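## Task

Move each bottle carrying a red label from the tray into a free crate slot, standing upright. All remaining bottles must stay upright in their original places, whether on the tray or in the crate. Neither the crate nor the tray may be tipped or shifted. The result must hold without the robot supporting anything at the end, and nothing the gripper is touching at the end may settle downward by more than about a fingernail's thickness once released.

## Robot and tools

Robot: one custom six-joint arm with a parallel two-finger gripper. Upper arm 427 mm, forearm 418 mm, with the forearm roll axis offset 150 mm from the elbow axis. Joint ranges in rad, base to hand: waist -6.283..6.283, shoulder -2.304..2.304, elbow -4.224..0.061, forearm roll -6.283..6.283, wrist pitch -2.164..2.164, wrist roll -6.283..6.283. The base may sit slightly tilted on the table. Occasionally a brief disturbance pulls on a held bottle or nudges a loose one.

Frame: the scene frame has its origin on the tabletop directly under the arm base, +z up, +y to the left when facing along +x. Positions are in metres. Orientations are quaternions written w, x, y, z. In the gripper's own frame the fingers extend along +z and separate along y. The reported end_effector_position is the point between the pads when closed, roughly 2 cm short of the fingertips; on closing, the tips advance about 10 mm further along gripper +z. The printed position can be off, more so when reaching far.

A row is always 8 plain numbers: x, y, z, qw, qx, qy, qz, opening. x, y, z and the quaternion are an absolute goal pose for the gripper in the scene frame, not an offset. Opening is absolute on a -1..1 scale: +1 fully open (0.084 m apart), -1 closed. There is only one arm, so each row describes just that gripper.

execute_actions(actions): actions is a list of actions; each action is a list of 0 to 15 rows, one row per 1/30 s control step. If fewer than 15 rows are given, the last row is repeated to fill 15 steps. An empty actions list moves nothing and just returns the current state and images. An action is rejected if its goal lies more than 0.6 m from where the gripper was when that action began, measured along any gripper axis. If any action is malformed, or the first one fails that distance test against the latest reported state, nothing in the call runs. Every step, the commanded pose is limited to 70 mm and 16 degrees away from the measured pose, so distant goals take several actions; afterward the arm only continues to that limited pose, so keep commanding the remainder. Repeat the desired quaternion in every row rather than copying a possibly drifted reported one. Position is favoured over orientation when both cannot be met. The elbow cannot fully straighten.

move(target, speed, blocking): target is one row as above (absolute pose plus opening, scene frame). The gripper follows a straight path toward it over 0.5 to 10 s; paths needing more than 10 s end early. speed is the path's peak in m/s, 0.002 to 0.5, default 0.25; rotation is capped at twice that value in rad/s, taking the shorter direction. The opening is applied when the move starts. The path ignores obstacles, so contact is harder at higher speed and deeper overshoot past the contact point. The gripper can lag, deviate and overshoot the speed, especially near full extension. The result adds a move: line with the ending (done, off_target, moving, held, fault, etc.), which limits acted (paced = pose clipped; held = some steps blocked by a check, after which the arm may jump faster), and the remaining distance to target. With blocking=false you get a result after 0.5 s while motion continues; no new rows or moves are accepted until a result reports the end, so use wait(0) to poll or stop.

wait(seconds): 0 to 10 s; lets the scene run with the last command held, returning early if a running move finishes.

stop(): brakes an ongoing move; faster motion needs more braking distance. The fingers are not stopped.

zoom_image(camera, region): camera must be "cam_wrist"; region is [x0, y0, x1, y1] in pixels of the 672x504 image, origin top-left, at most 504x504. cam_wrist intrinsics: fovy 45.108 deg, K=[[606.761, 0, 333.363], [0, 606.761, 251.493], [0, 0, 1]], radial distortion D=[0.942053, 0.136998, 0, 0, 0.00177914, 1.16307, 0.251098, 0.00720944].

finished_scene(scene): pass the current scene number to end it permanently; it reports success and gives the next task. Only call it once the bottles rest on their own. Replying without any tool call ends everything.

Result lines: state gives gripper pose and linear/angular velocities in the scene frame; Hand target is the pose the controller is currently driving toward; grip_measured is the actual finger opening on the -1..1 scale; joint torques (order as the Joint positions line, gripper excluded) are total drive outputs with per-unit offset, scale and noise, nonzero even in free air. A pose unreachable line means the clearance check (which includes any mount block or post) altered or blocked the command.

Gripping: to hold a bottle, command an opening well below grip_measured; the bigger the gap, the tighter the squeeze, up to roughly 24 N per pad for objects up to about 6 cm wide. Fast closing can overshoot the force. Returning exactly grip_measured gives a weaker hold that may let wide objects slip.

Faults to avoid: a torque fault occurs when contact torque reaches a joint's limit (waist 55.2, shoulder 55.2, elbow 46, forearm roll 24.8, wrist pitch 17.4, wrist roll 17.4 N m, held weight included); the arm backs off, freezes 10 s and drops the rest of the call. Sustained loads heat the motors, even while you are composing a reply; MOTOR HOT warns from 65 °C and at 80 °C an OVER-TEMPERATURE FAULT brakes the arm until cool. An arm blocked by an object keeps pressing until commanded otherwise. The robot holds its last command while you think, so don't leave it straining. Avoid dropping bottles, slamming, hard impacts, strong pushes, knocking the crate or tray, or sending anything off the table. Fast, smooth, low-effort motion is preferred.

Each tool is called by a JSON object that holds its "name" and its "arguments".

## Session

{"name": "move", "arguments": {"target": [0.4186,0.0681,0.42,0,-0.626,0.78,0,1]}}

Scene clock: 6.10 s.
end_effector_position=(+0.4171, +0.0698, +0.4200) grip_measured=+1.00 end_effector_quat_wxyz=(+0.000, -0.625, +0.781, +0.005) end_effector_velocity=(-0.001, -0.000, -0.001) end_effector_angular_velocity=(-0.013, -0.004, -0.002)
Joint positions: [ 1.218  0.462 -0.173 -1.105 -1.042  3.909  0.084]
Joint velocities: [ 0.007 -0.016 -0.    -0.    -0.01   0.018  0.   ]
Joint torques (N m, as the arm reports them, + toward a larger angle): [  0.29   4.42 -11.77  -0.3    0.26  -0.63]
Hand target: +0.417, +0.070, +0.420; +0.000, -0.625, +0.781, +0.005
Off the commanded pose: 0.002 m, 1 deg.
move: done; limits=paced

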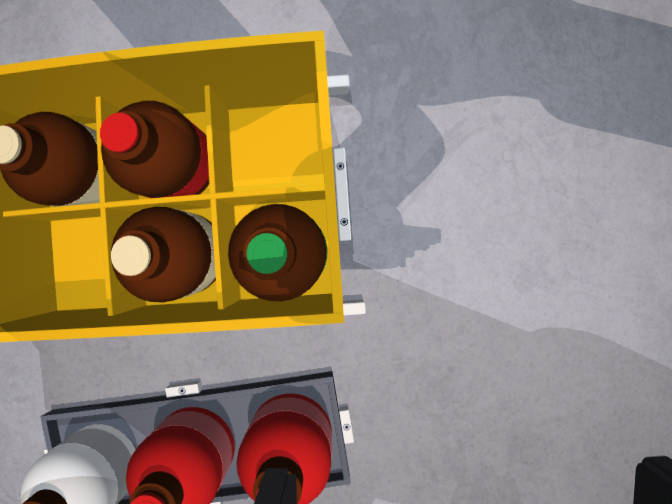

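{"name": "move", "arguments": {"target": [0.517,0.179,0.21,0,-0.626,0.78,0,1]}}

Scene clock: 14.53 s.
end_effector_position=(+0.5180, +0.1785, +0.2102) grip_measured=+1.00 end_effector_quat_wxyz=(+0.000, -0.626, +0.780, -0.002) end_effector_velocity=(+0.000, +0.001, -0.002) end_effector_angular_velocity=(-0.001, -0.000, +0.001)
Joint positions: [ 0.624 -0.259 -0.542 -1.903 -0.768  4.311  0.084]
Joint velocities: [-0.002 -0.007 -0.004 -0.004 -0.001  0.002  0.   ]
Joint torques (N m, as the arm reports them, + toward a larger angle): [16.   21.79 -4.39 -0.39  0.37 -0.78]
Hand target: +0.518, +0.179, +0.210; +0.000, -0.626, +0.780, -0.002
Off the commanded pose: 0.001 m, 0 deg.
move: done

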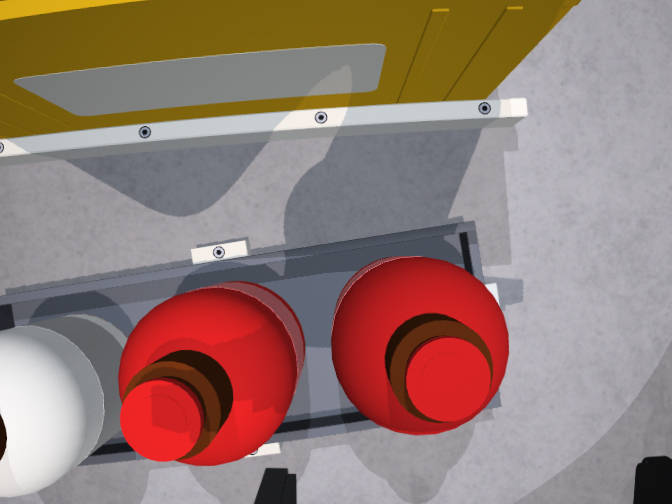

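{"name": "move", "arguments": {"target": [0.51,0.154,0.146,0,-0.626,0.78,0,1], "speed": 0.07}}

{"name": "move", "arguments": {"target": [0.51,0.154,0.146,0,-0.626,0.78,0,-1]}}

{"name": "move", "arguments": {"target": [0.51,0.154,0.33,0,-0.626,0.78,0,-1], "speed": 0.12}}

{"name": "move", "arguments": {"target": [0.472,-0.096,0.33,0,-0.626,0.78,0,-1], "speed": 0.08}}

{"name": "move", "arguments": {"target": [0.472,-0.096,0.28,0,-0.626,0.78,0,-1], "speed": 0.04}}

Scene clock: 23.63 s.
end_effector_position=(+0.5102, +0.1539, +0.1461) grip_measured=+1.00 end_effector_quat_wxyz=(-0.000, -0.626, +0.780, -0.000) end_effector_velocity=(-0.000, -0.001, -0.001) end_effector_angular_velocity=(+0.001, -0.000, -0.001)
Joint positions: [ 0.477 -0.377 -0.556 -2.156 -0.781  4.464  0.084]
Joint velocities: [-0.004 -0.002 -0.    -0.007 -0.     0.005 -0.   ]
Joint torques (N m, as the arm reports them, + toward a larger angle): [15.87 23.07 -1.83 -0.51  0.43 -0.82]
Hand target: +0.510, +0.154, +0.146; -0.000, -0.626, +0.780, -0.000
Off the commanded pose: 0.000 m, 0 deg.
move: done

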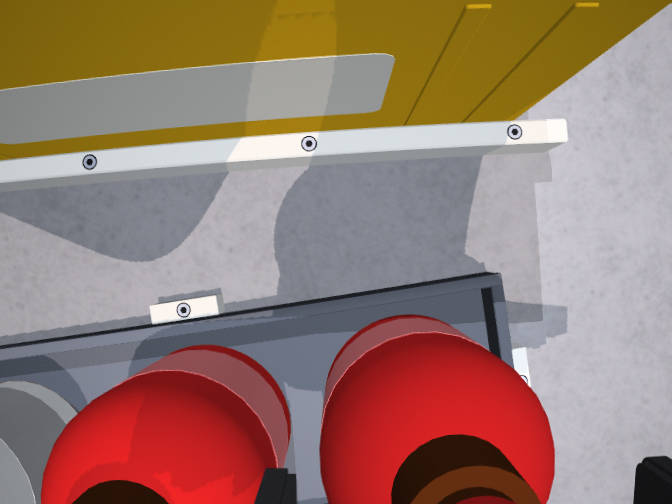

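Scene clock: 24.33 s.
end_effector_position=(+0.5102, +0.1540, +0.1460) grip_measured=-0.24 end_effector_quat_wxyz=(+0.000, -0.626, +0.780, -0.000) end_effector_velocity=(-0.001, +0.001, +0.000) end_effector_angular_velocity=(+0.001, +0.002, +0.002)
Joint positions: [ 0.476 -0.377 -0.556 -2.158 -0.781  4.465  0.033]
Joint velocities: [ 0.002 -0.002  0.     0.001  0.001  0.     0.   ]
Joint torques (N m, as the arm reports them, + toward a larger angle): [14.62 21.66 -1.34 -0.49  0.71 -0.83]
Hand target: +0.510, +0.154, +0.146; -0.000, -0.626, +0.780, -0.000
Off the commanded pose: 0.000 m, 0 deg.
move: done

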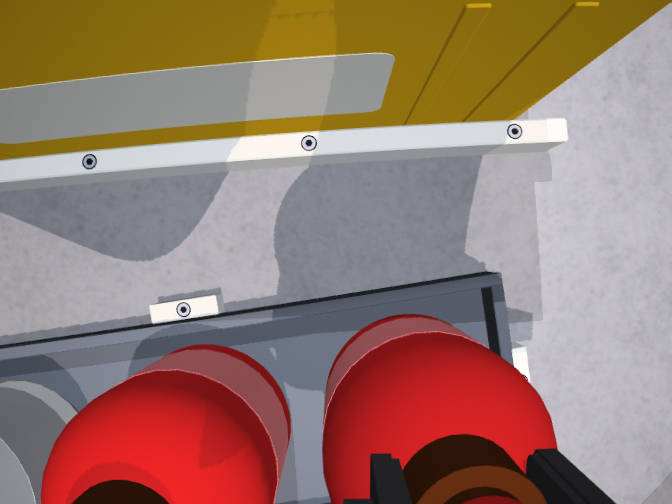

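Scene clock: 26.37 s.
end_effector_position=(+0.5094, +0.1544, +0.3300) grip_measured=-0.24 end_effector_quat_wxyz=(+0.000, -0.626, +0.780, +0.001) end_effector_velocity=(+0.001, -0.000, +0.003) end_effector_angular_velocity=(+0.000, -0.001, -0.001)
Joint positions: [ 0.838  0.057 -0.433 -1.492 -0.817  4.009  0.033]
Joint velocities: [ 0.005  0.006 -0.001  0.009 -0.003 -0.007  0.   ]
Joint torques (N m, as the arm reports them, + toward a larger angle): [12.58 16.5  -8.95 -0.45  0.21 -0.77]
Hand target: +0.509, +0.154, +0.330; +0.000, -0.626, +0.780, +0.001
Off the commanded pose: 0.001 m, 0 deg.
move: done

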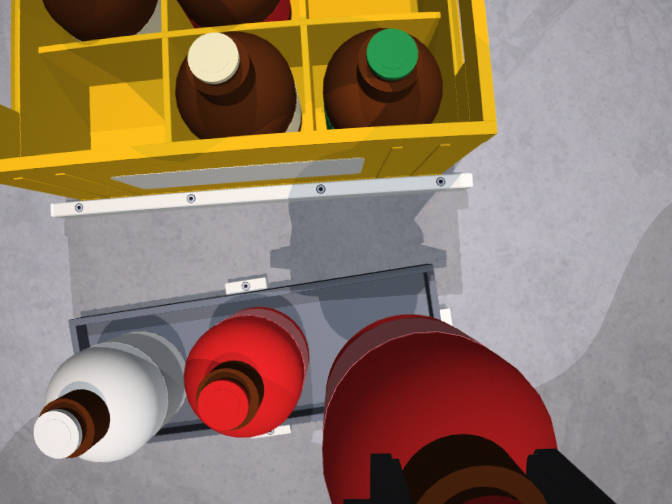

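Scene clock: 29.93 s.
end_effector_position=(+0.4726, -0.0959, +0.3301) grip_measured=-0.24 end_effector_quat_wxyz=(+0.001, -0.626, +0.779, -0.002) end_effector_velocity=(+0.000, -0.003, -0.000) end_effector_angular_velocity=(+0.005, -0.004, -0.000)
Joint positions: [-0.103  0.714 -0.118 -1.764 -0.217  3.458  0.033]
Joint velocities: [-0.032  0.004  0.001 -0.046  0.028  0.024 -0.   ]
Joint torques (N m, as the arm reports them, + toward a larger angle): [ 1.61 13.75 -9.73 -1.07  0.1  -0.99]
Hand target: +0.473, -0.096, +0.330; +0.001, -0.626, +0.780, -0.002
Off the commanded pose: 0.001 m, 0 deg.
move: done

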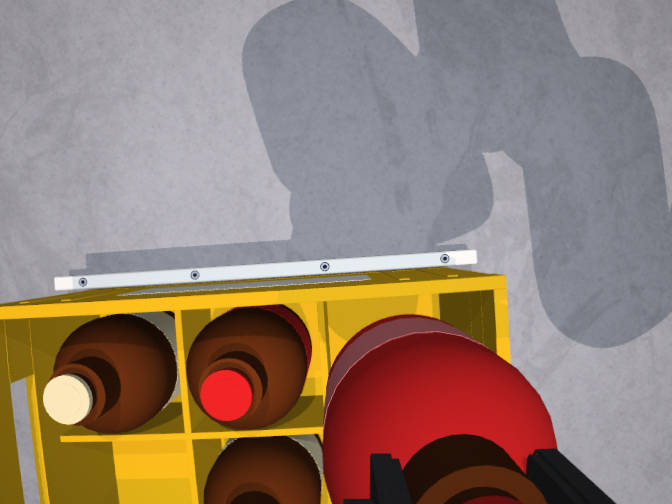

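Scene clock: 31.57 s.
end_effector_position=(+0.4718, -0.0963, +0.2802) grip_measured=-0.24 end_effector_quat_wxyz=(-0.003, -0.626, +0.780, -0.001) end_effector_velocity=(+0.001, -0.001, -0.002) end_effector_angular_velocity=(+0.018, -0.020, -0.002)
Joint positions: [-0.162  0.464 -0.136 -2.571 -0.324  4.248  0.033]
Joint velocities: [-0.036 -0.004  0.007 -0.182 -0.002  0.153  0.   ]
Joint torques (N m, as the arm reports them, + toward a larger angle): [ 0.7  18.68 -5.03  0.15  0.38 -0.84]
Hand target: +0.472, -0.096, +0.280; -0.002, -0.626, +0.780, -0.000
Off the commanded pose: 0.000 m, 0 deg.
move: done

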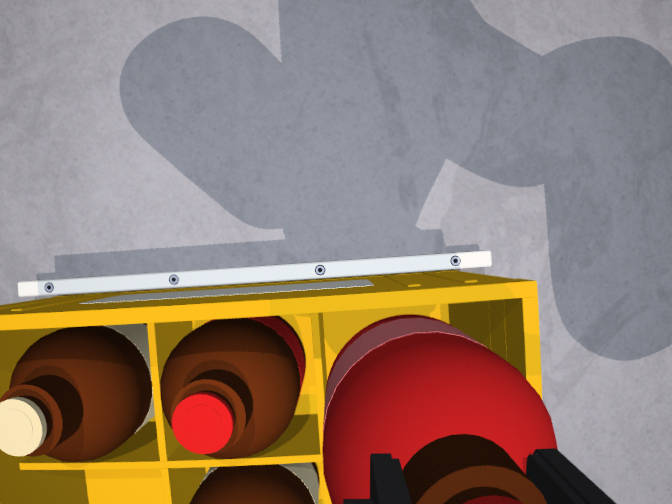

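Close to the far wall; shift back a little.

{"name": "move", "arguments": {"target": [0.472,-0.089,0.235,0,-0.626,0.78,0,-1], "speed": 0.03}}

Scene clock: 36.47 s.
end_effector_position=(+0.4721, -0.0893, +0.2351) grip_measured=-0.24 end_effector_quat_wxyz=(-0.001, -0.626, +0.780, -0.000) end_effector_velocity=(+0.000, +0.001, -0.002) end_effector_angular_velocity=(+0.001, -0.002, +0.001)
Joint positions: [-0.17   0.24  -0.17  -2.794 -0.494  4.48   0.033]
Joint velocities: [ 0.    -0.008 -0.001 -0.008 -0.008  0.008 -0.   ]
Joint torques (N m, as the arm reports them, + toward a larger angle): [ 2.35 21.2  -2.35 -0.51  0.38 -0.84]
Hand target: +0.472, -0.089, +0.235; -0.000, -0.626, +0.780, -0.000
Off the commanded pose: 0.000 m, 0 deg.
move: done

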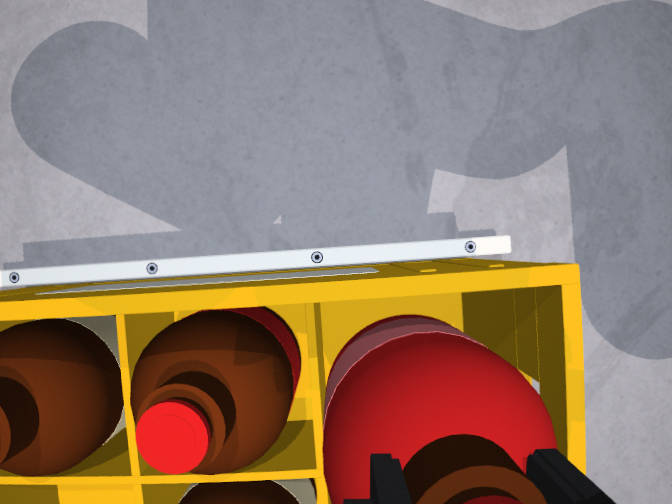

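{"name": "move", "arguments": {"target": [0.469,-0.091,0.152,0,-0.626,0.78,0,-1], "speed": 0.03}}

{"name": "move", "arguments": {"target": [0.469,-0.091,0.152,0,-0.626,0.78,0,0.2]}}

{"name": "move", "arguments": {"target": [0.469,-0.091,0.23,0,-0.626,0.78,0,0.2], "speed": 0.1}}

{"name": "move", "arguments": {"target": [0.612,0.173,0.21,0,-0.626,0.78,0,1]}}

Scene clock: 45.40 s.
end_effector_position=(+0.4691, -0.0913, +0.1520) grip_measured=-0.24 end_effector_quat_wxyz=(-0.000, -0.626, +0.780, -0.000) end_effector_velocity=(-0.000, +0.001, -0.002) end_effector_angular_velocity=(+0.001, +0.000, +0.000)
Joint positions: [-0.23  -0.11  -0.277 -2.966 -0.725  4.618  0.033]
Joint velocities: [ 0.001 -0.007 -0.002 -0.001 -0.004  0.001  0.   ]
Joint torques (N m, as the arm reports them, + toward a larger angle): [ 2.51 23.75  2.22 -0.37  0.38 -0.75]
Hand target: +0.469, -0.091, +0.152; -0.000, -0.626, +0.780, -0.000
Off the commanded pose: 0.000 m, 0 deg.
move: done

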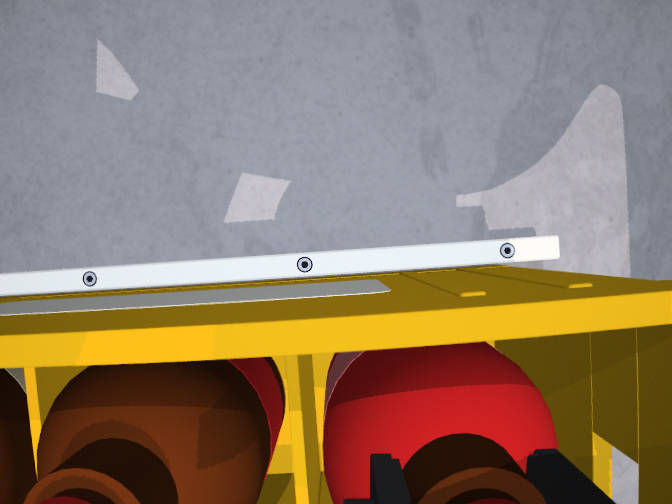

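Scene clock: 46.10 s.
end_effector_position=(+0.4690, -0.0910, +0.1520) grip_measured=+0.19 end_effector_quat_wxyz=(-0.000, -0.626, +0.780, -0.000) end_effector_velocity=(+0.001, -0.000, +0.000) end_effector_angular_velocity=(+0.000, -0.001, -0.000)
Joint positions: [-0.23  -0.11  -0.276 -2.968 -0.726  4.62   0.052]
Joint velocities: [-0.     0.001 -0.001 -0.     0.001  0.     0.   ]
Joint torques (N m, as the arm reports them, + toward a larger angle): [ 2.71 24.21  1.69 -0.35  0.39 -0.76]
Hand target: +0.469, -0.091, +0.152; -0.000, -0.626, +0.780, -0.000
Off the commanded pose: 0.000 m, 0 deg.
move: done

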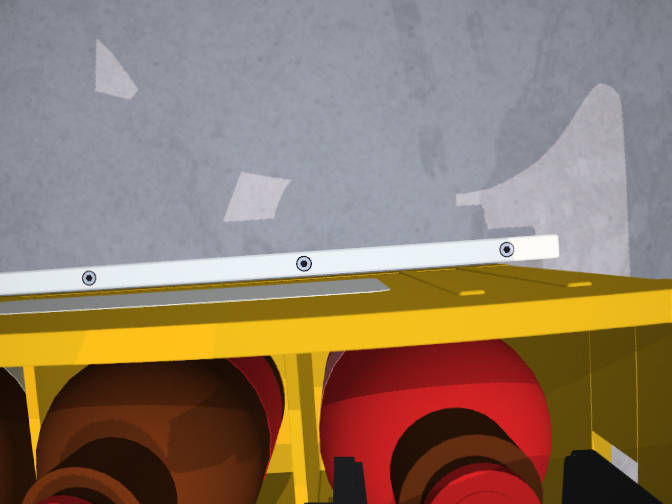

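Scene clock: 47.37 s.
end_effector_position=(+0.4688, -0.0907, +0.2299) grip_measured=+0.19 end_effector_quat_wxyz=(+0.000, -0.626, +0.780, +0.000) end_effector_velocity=(-0.000, +0.001, +0.002) end_effector_angular_velocity=(-0.000, +0.003, +0.001)
Joint positions: [-0.186  0.216 -0.169 -2.838 -0.516  4.514  0.052]
Joint velocities: [ 0.005  0.009  0.001  0.014  0.009 -0.011  0.   ]
Joint torques (N m, as the arm reports them, + toward a larger angle): [ 1.98 19.29 -2.14 -0.68  0.32 -0.8 ]
Hand target: +0.469, -0.091, +0.230; +0.000, -0.626, +0.780, +0.000
Off the commanded pose: 0.000 m, 0 deg.
move: done

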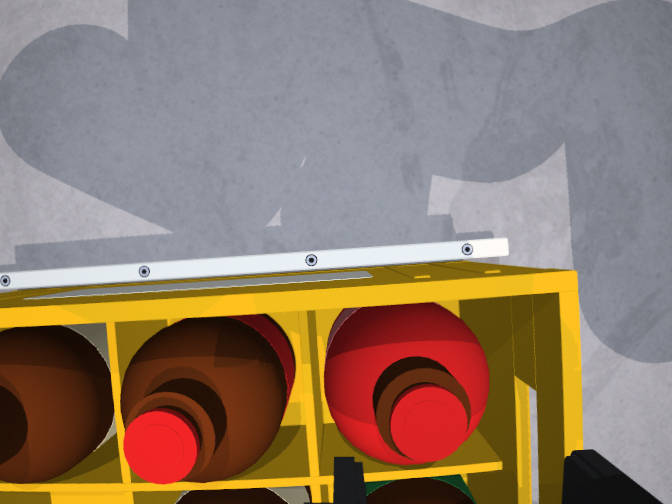

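Scene clock: 49.17 s.
end_effector_position=(+0.6120, +0.1734, +0.2105) grip_measured=+1.00 end_effector_quat_wxyz=(+0.001, -0.625, +0.780, +0.002) end_effector_velocity=(+0.000, +0.003, -0.001) end_effector_angular_velocity=(-0.001, +0.002, +0.003)
Joint positions: [ 0.532 -0.202 -0.709 -1.752 -0.67   3.998  0.084]
Joint velocities: [ 0.004 -0.007 -0.008  0.009 -0.001 -0.008 -0.   ]
Joint torques (N m, as the arm reports them, + toward a larger angle): [14.46 24.8  -6.41 -0.54  0.41 -0.85]
Hand target: +0.612, +0.174, +0.210; +0.001, -0.625, +0.780, +0.002
Off the commanded pose: 0.001 m, 0 deg.
move: done

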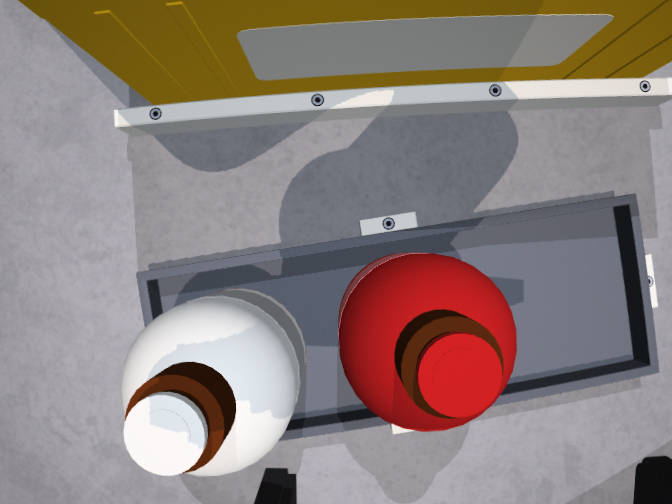

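{"name": "move", "arguments": {"target": [0.601,0.148,0.146,0,-0.626,0.78,0,1], "speed": 0.07}}

{"name": "move", "arguments": {"target": [0.601,0.148,0.146,0,-0.626,0.78,0,-1]}}

{"name": "move", "arguments": {"target": [0.601,0.148,0.31,0,-0.626,0.78,0,-1], "speed": 0.12}}

{"name": "move", "arguments": {"target": [0.652,-0.025,0.31,0,-0.626,0.78,0,-1], "speed": 0.08}}

{"name": "move", "arguments": {"target": [0.652,-0.025,0.28,0,-0.626,0.78,0,-1], "speed": 0.04}}

Scene clock: 60.87 s.
end_effector_position=(+0.6012, +0.1479, +0.1461) grip_measured=+1.00 end_effector_quat_wxyz=(-0.000, -0.626, +0.780, -0.000) end_effector_velocity=(+0.000, -0.002, -0.002) end_effector_angular_velocity=(-0.001, -0.002, -0.001)
Joint positions: [ 0.407 -0.307 -0.711 -2.008 -0.652  4.179  0.084]
Joint velocities: [-0.005 -0.003 -0.    -0.009 -0.001  0.006 -0.   ]
Joint torques (N m, as the arm reports them, + toward a larger angle): [14.9  26.99 -4.22 -0.76  0.29 -0.79]
Hand target: +0.601, +0.148, +0.146; -0.000, -0.626, +0.780, -0.000
Off the commanded pose: 0.000 m, 0 deg.
move: done

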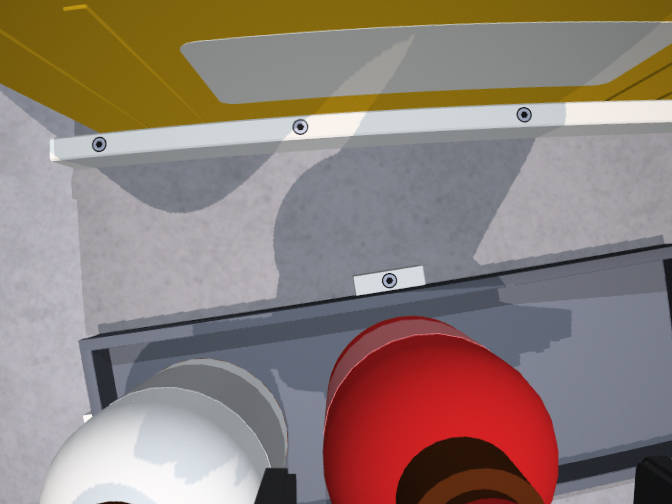

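Scene clock: 61.57 s.
end_effector_position=(+0.6011, +0.1480, +0.1461) grip_measured=-0.25 end_effector_quat_wxyz=(+0.000, -0.626, +0.780, -0.000) end_effector_velocity=(+0.001, +0.000, +0.001) end_effector_angular_velocity=(+0.000, -0.003, -0.001)
Joint positions: [ 0.407 -0.307 -0.711 -2.01  -0.652  4.181  0.033]
Joint velocities: [ 0.001  0.002 -0.    -0.001 -0.001  0.     0.   ]
Joint torques (N m, as the arm reports them, + toward a larger angle): [13.62 23.92 -4.47 -0.42  0.65 -0.76]
Hand target: +0.601, +0.148, +0.146; -0.000, -0.626, +0.780, -0.000
Off the commanded pose: 0.000 m, 0 deg.
move: done

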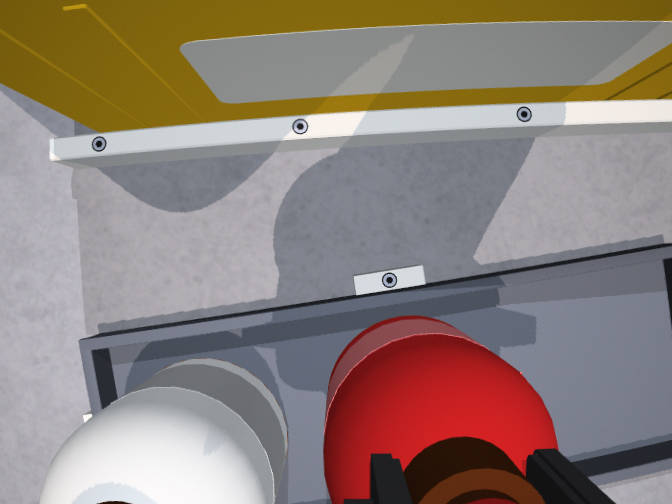

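Scene clock: 63.43 s.
end_effector_position=(+0.6005, +0.1483, +0.3099) grip_measured=-0.25 end_effector_quat_wxyz=(+0.000, -0.626, +0.780, +0.001) end_effector_velocity=(+0.001, -0.001, +0.003) end_effector_angular_velocity=(-0.000, -0.001, -0.003)
Joint positions: [ 0.664  0.047 -0.604 -1.467 -0.738  3.77   0.033]
Joint velocities: [ 0.003  0.007 -0.     0.008 -0.003 -0.006  0.   ]
Joint torques (N m, as the arm reports them, + toward a larger angle): [12.21 21.58 -9.31 -0.3   0.29 -0.79]
Hand target: +0.601, +0.148, +0.310; +0.000, -0.626, +0.780, +0.001
Off the commanded pose: 0.001 m, 0 deg.
move: done

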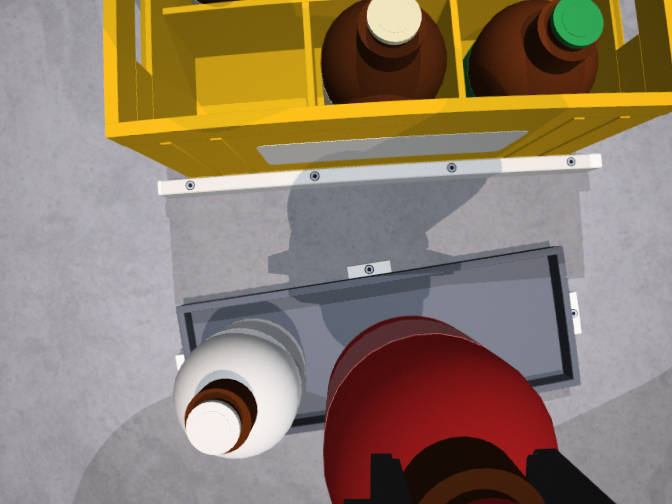

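Scene clock: 66.10 s.
end_effector_position=(+0.6523, -0.0248, +0.3102) grip_measured=-0.25 end_effector_quat_wxyz=(+0.001, -0.626, +0.780, -0.001) end_effector_velocity=(-0.001, -0.001, -0.001) end_effector_angular_velocity=(+0.001, +0.005, +0.003)
Joint positions: [ 0.191  0.328 -0.566 -1.388 -0.44   3.265  0.033]
Joint velocities: [-0.007 -0.001 -0.001  0.01   0.006 -0.016  0.   ]
Joint torques (N m, as the arm reports them, + toward a larger angle): [  1.71  24.08 -10.39  -0.76  -1.01  -0.68]
Hand target: +0.652, -0.025, +0.310; +0.001, -0.626, +0.780, -0.001
Off the commanded pose: 0.000 m, 0 deg.
move: done

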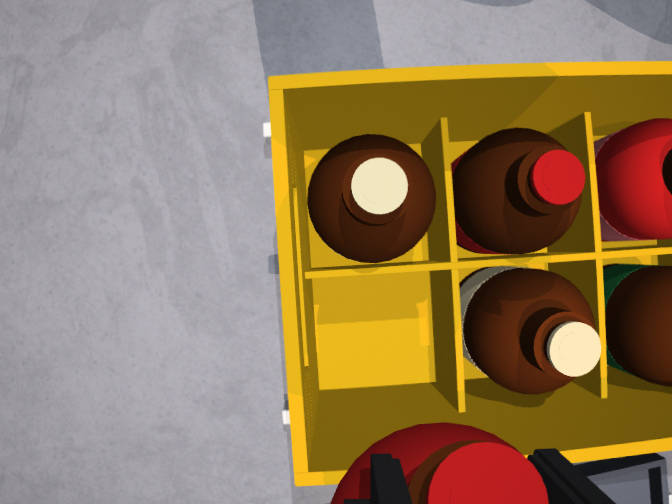

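Scene clock: 67.20 s.
end_effector_position=(+0.6520, -0.0250, +0.2802) grip_measured=-0.25 end_effector_quat_wxyz=(-0.000, -0.626, +0.780, +0.000) end_effector_velocity=(+0.000, -0.001, -0.002) end_effector_angular_velocity=(-0.003, -0.002, -0.001)
Joint positions: [ 0.149  0.253 -0.574 -1.547 -0.401  3.412  0.033]
Joint velocities: [-0.003 -0.006 -0.    -0.02  -0.001  0.02   0.   ]
Joint torques (N m, as the arm reports them, + toward a larger angle): [ 2.09 24.75 -8.87 -1.24 -1.27 -0.63]
Hand target: +0.652, -0.025, +0.280; -0.000, -0.626, +0.780, -0.000
Off the commanded pose: 0.000 m, 0 deg.
move: done

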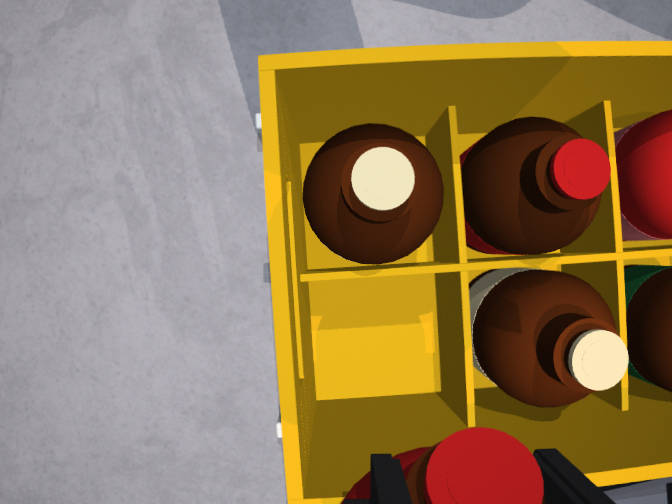

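{"name": "move", "arguments": {"target": [0.655,-0.04,0.36,-0.168,-0.611,0.762,-0.135,-0.45], "speed": 0.06}}

Scene clock: 76.67 s.
end_effector_position=(+0.6543, -0.0399, +0.3595) grip_measured=-0.25 end_effector_quat_wxyz=(-0.167, -0.611, +0.762, -0.135) end_effector_velocity=(-0.001, +0.000, +0.000) end_effector_angular_velocity=(-0.009, +0.005, +0.002)
Joint positions: [ 0.458  0.23  -0.678 -1.185 -1.074  3.271  0.033]
Joint velocities: [ 0.004 -0.005 -0.002  0.004 -0.012  0.     0.   ]
Joint torques (N m, as the arm reports them, + toward a larger angle): [  6.82  22.52 -10.73  -0.38  -0.66  -0.72]
Hand target: +0.654, -0.040, +0.360; -0.168, -0.611, +0.762, -0.135
Off the commanded pose: 0.001 m, 0 deg.
move: done

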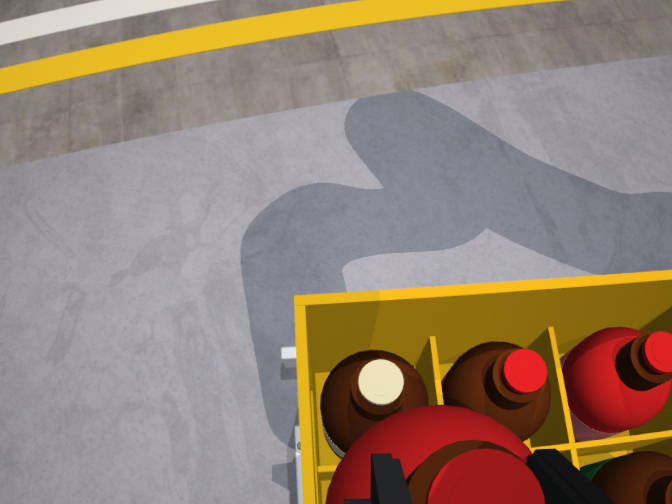

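It swings freely. Return upright slowly.

{"name": "move", "arguments": {"target": [0.655,-0.04,0.34,0,-0.626,0.78,0,-0.45], "speed": 0.05}}

{"name": "wait", "arguments": {"seconds": 4}}

Scene clock: 85.67 s.
end_effector_position=(+0.6557, -0.0400, +0.3405) grip_measured=-0.25 end_effector_quat_wxyz=(-0.000, -0.626, +0.780, -0.001) end_effector_velocity=(-0.001, -0.000, -0.001) end_effector_angular_velocity=(+0.010, +0.000, +0.000)
Joint positions: [ 0.186  0.413 -0.571 -1.203 -0.463  3.059  0.033]
Joint velocities: [-0.011  0.002  0.002  0.008  0.019 -0.015 -0.   ]
Joint torques (N m, as the arm reports them, + toward a larger angle): [  2.65  23.26 -11.69  -0.59   0.44  -0.72]
Hand target: +0.656, -0.040, +0.340; +0.000, -0.626, +0.780, -0.000
Off the commanded pose: 0.001 m, 0 deg.
move: done

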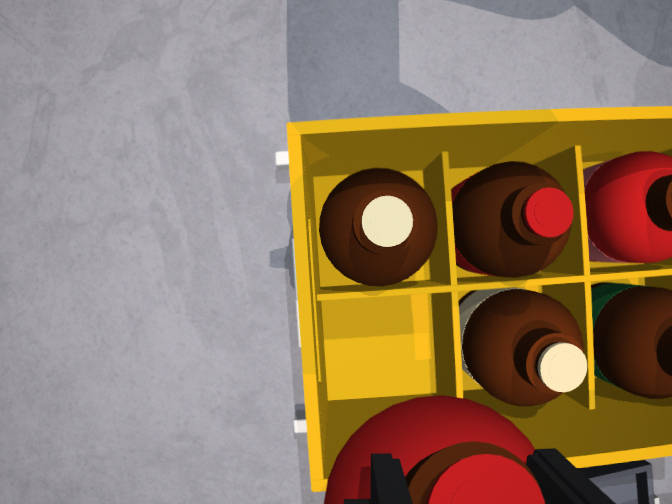

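Scene clock: 89.67 s.
end_effector_position=(+0.6557, -0.0400, +0.3404) grip_measured=-0.25 end_effector_quat_wxyz=(+0.000, -0.626, +0.780, -0.000) end_effector_velocity=(+0.000, -0.001, +0.000) end_effector_angular_velocity=(-0.001, -0.000, -0.002)
Joint positions: [ 0.185  0.414 -0.57  -1.202 -0.461  3.057  0.033]
Joint velocities: [-0.001  0.001 -0.     0.001 -0.001  0.     0.   ]
Joint torques (N m, as the arm reports them, + toward a larger angle): [  3.33  24.07 -11.86  -0.75   0.51  -0.86]
Hand target: +0.656, -0.040, +0.340; +0.000, -0.626, +0.780, -0.000
Off the commanded pose: 0.001 m, 0 deg.
wait: 4.00 s; at rest by 0.17 s

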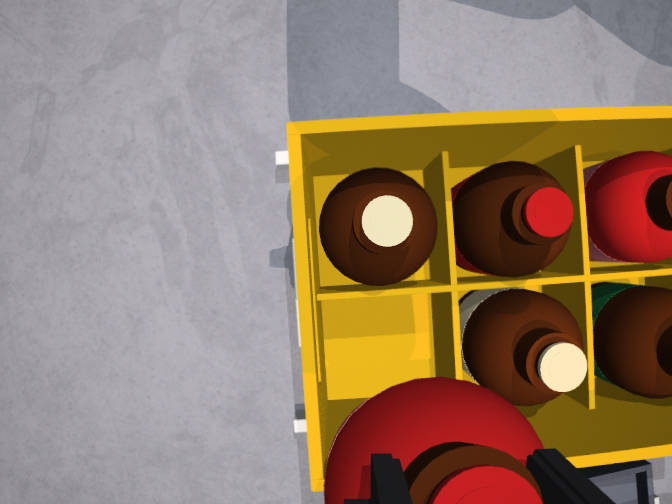

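Creeping back; tilt the other way to speed up.

{"name": "move", "arguments": {"target": [0.655,-0.04,0.35,0.109,-0.62,0.772,0.088,-0.4], "speed": 0.06}}

{"name": "wait", "arguments": {"seconds": 8}}

Scene clock: 97.13 s.
end_effector_position=(+0.6557, -0.0399, +0.3500) grip_measured=-0.25 end_effector_quat_wxyz=(+0.100, -0.620, +0.776, +0.064) end_effector_velocity=(-0.000, +0.000, +0.000) end_effector_angular_velocity=(+0.023, +0.015, +0.003)
Joint positions: [-0.018  0.5   -0.52  -0.466 -0.106  2.205  0.033]
Joint velocities: [-0.022 -0.004 -0.01   0.425 -0.002 -0.434 -0.   ]
Joint torques (N m, as the arm reports them, + toward a larger angle): [  1.4   23.98 -12.76  -1.13   0.67  -0.89]
Hand target: +0.656, -0.040, +0.350; +0.101, -0.620, +0.775, +0.066
Off the commanded pose: 0.001 m, 3 deg.
move: off_target

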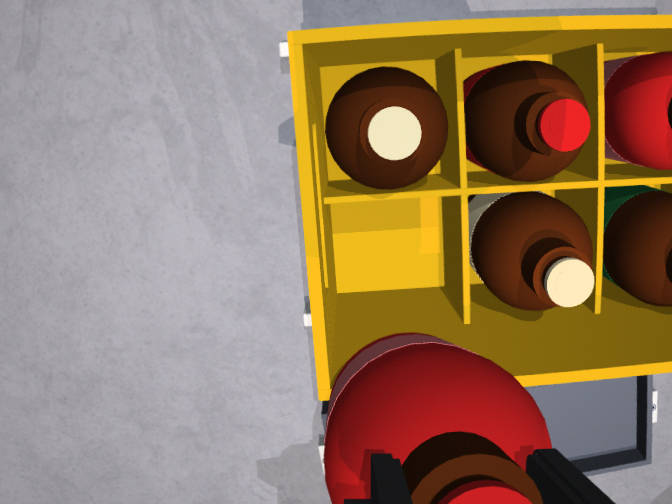

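Scene clock: 105.13 s.
end_effector_position=(+0.6557, -0.0399, +0.3501) grip_measured=-0.25 end_effector_quat_wxyz=(+0.101, -0.620, +0.775, +0.066) end_effector_velocity=(+0.000, +0.000, +0.001) end_effector_angular_velocity=(+0.001, -0.001, +0.001)
Joint positions: [-0.021  0.499 -0.521 -0.412 -0.107  2.15   0.033]
Joint velocities: [ 0.001  0.002  0.    -0.    -0.     0.    -0.   ]
Joint torques (N m, as the arm reports them, + toward a larger angle): [  3.41  24.66 -12.74  -0.71   0.78  -0.81]
Hand target: +0.656, -0.040, +0.350; +0.101, -0.620, +0.775, +0.066
Off the commanded pose: 0.001 m, 3 deg.
wait: 8.00 s; at rest by 0.17 s

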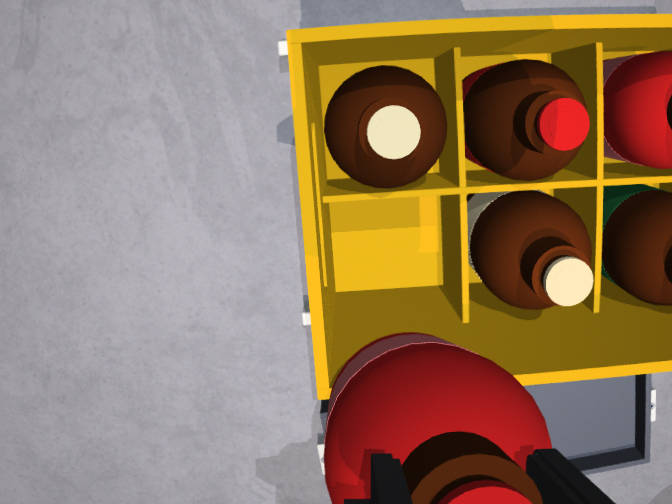

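Only ~3° left; compensate.

{"name": "move", "arguments": {"target": [0.655,-0.04,0.33,-0.025,-0.626,0.78,-0.02,-1], "speed": 0.06}}

{"name": "move", "arguments": {"target": [0.655,-0.04,0.245,-0.025,-0.626,0.78,-0.02,-1], "speed": 0.03}}

Scene clock: 113.10 s.
end_effector_position=(+0.6542, -0.0395, +0.3298) grip_measured=-0.25 end_effector_quat_wxyz=(-0.025, -0.626, +0.780, -0.018) end_effector_velocity=(-0.000, -0.001, -0.001) end_effector_angular_velocity=(-0.011, +0.002, -0.001)
Joint positions: [ 0.217  0.366 -0.581 -1.264 -0.535  3.149  0.033]
Joint velocities: [ 0.004 -0.005 -0.002 -0.004 -0.014  0.009 -0.   ]
Joint torques (N m, as the arm reports them, + toward a larger angle): [  3.92  24.64 -11.55  -0.3    0.3   -0.85]
Hand target: +0.654, -0.040, +0.330; -0.025, -0.626, +0.780, -0.019
Off the commanded pose: 0.001 m, 0 deg.
move: done

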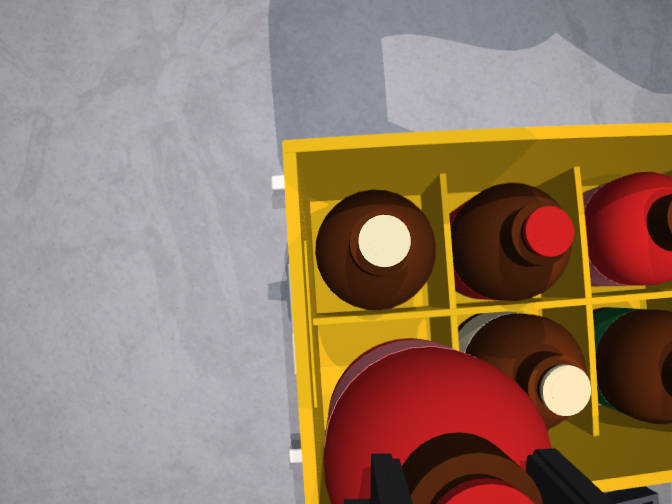

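Scene clock: 116.27 s.
end_effector_position=(+0.6551, -0.0401, +0.2451) grip_measured=-0.25 end_effector_quat_wxyz=(-0.025, -0.626, +0.779, -0.020) end_effector_velocity=(+0.000, -0.000, -0.001) end_effector_angular_velocity=(-0.001, -0.002, -0.000)
Joint positions: [ 0.106  0.155 -0.607 -1.673 -0.435  3.526  0.033]
Joint velocities: [-0.001 -0.003 -0.    -0.012 -0.001  0.012  0.   ]
Joint torques (N m, as the arm reports them, + toward a larger angle): [ 5.67 27.68 -8.69 -0.62  0.09 -0.62]
Hand target: +0.655, -0.040, +0.245; -0.025, -0.626, +0.779, -0.020
Off the commanded pose: 0.000 m, 0 deg.
move: done

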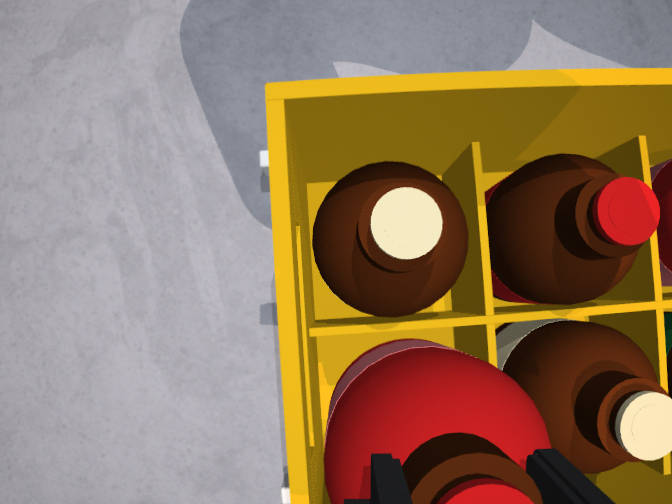

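{"name": "move", "arguments": {"target": [0.655,-0.037,0.156,-0.025,-0.626,0.78,-0.02,-1], "speed": 0.025}}

{"name": "move", "arguments": {"target": [0.655,-0.037,0.156,-0.025,-0.626,0.78,-0.02,0.2]}}

{"name": "move", "arguments": {"target": [0.655,-0.037,0.3,0,-0.626,0.78,0,0.2], "speed": 0.1}}

Scene clock: 125.77 s.
end_effector_position=(+0.6551, -0.0372, +0.1561) grip_measured=-0.25 end_effector_quat_wxyz=(-0.026, -0.626, +0.779, -0.020) end_effector_velocity=(-0.001, +0.000, -0.002) end_effector_angular_velocity=(+0.001, +0.001, -0.000)
Joint positions: [ 0.031 -0.079 -0.682 -2.089 -0.439  3.92   0.033]
Joint velocities: [-0.001 -0.005 -0.001 -0.009  0.     0.009  0.   ]
Joint torques (N m, as the arm reports them, + toward a larger angle): [ 7.   31.99 -5.85  0.08  0.24 -0.81]
Hand target: +0.655, -0.037, +0.156; -0.026, -0.626, +0.779, -0.020
Off the commanded pose: 0.000 m, 0 deg.
move: done

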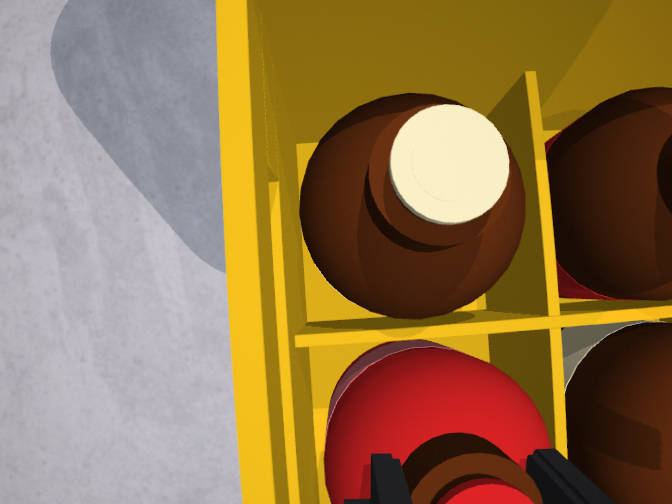

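Scene clock: 126.47 s.
end_effector_position=(+0.6550, -0.0370, +0.1560) grip_measured=+0.19 end_effector_quat_wxyz=(-0.025, -0.626, +0.779, -0.020) end_effector_velocity=(+0.000, -0.001, +0.000) end_effector_angular_velocity=(-0.002, -0.001, -0.002)
Joint positions: [ 0.031 -0.079 -0.681 -2.093 -0.439  3.925  0.052]
Joint velocities: [-0.002  0.001  0.    -0.001 -0.     0.001 -0.   ]
Joint torques (N m, as the arm reports them, + toward a larger angle): [ 6.82 27.51 -5.25 -0.68  0.24 -0.76]
Hand target: +0.655, -0.037, +0.156; -0.025, -0.626, +0.779, -0.020
Off the commanded pose: 0.000 m, 0 deg.
move: done

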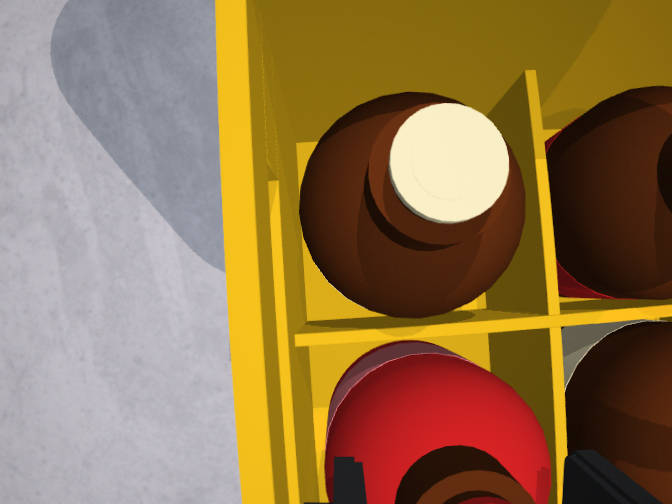

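Scene clock: 128.37 s.
end_effector_position=(+0.6549, -0.0367, +0.2999) grip_measured=+0.19 end_effector_quat_wxyz=(+0.001, -0.626, +0.780, +0.000) end_effector_velocity=(+0.000, -0.000, +0.002) end_effector_angular_velocity=(+0.000, +0.007, +0.001)
Joint positions: [ 0.136  0.313 -0.571 -1.422 -0.396  3.267  0.052]
Joint velocities: [ 0.001  0.004 -0.004  0.038 -0.002 -0.039 -0.   ]
Joint torques (N m, as the arm reports them, + toward a larger angle): [ 4.46 23.78 -9.4  -1.19  0.34 -0.83]
Hand target: +0.655, -0.037, +0.300; +0.001, -0.626, +0.780, +0.000
Off the commanded pose: 0.000 m, 0 deg.
move: done

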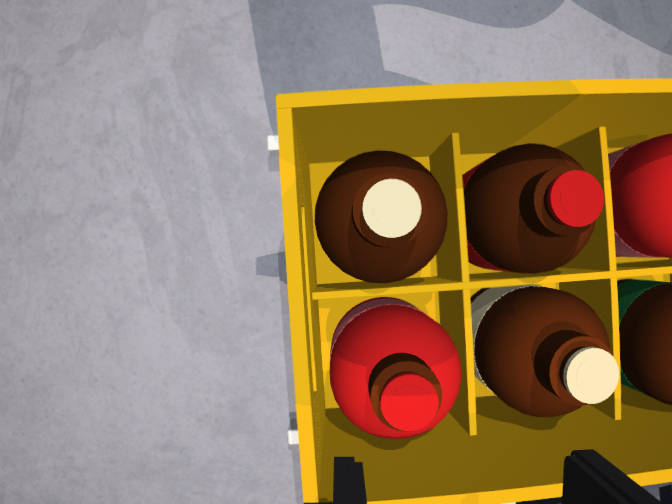

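{"name": "finished_scene", "arguments": {"scene": 2}}

The scene is finished: the task was done.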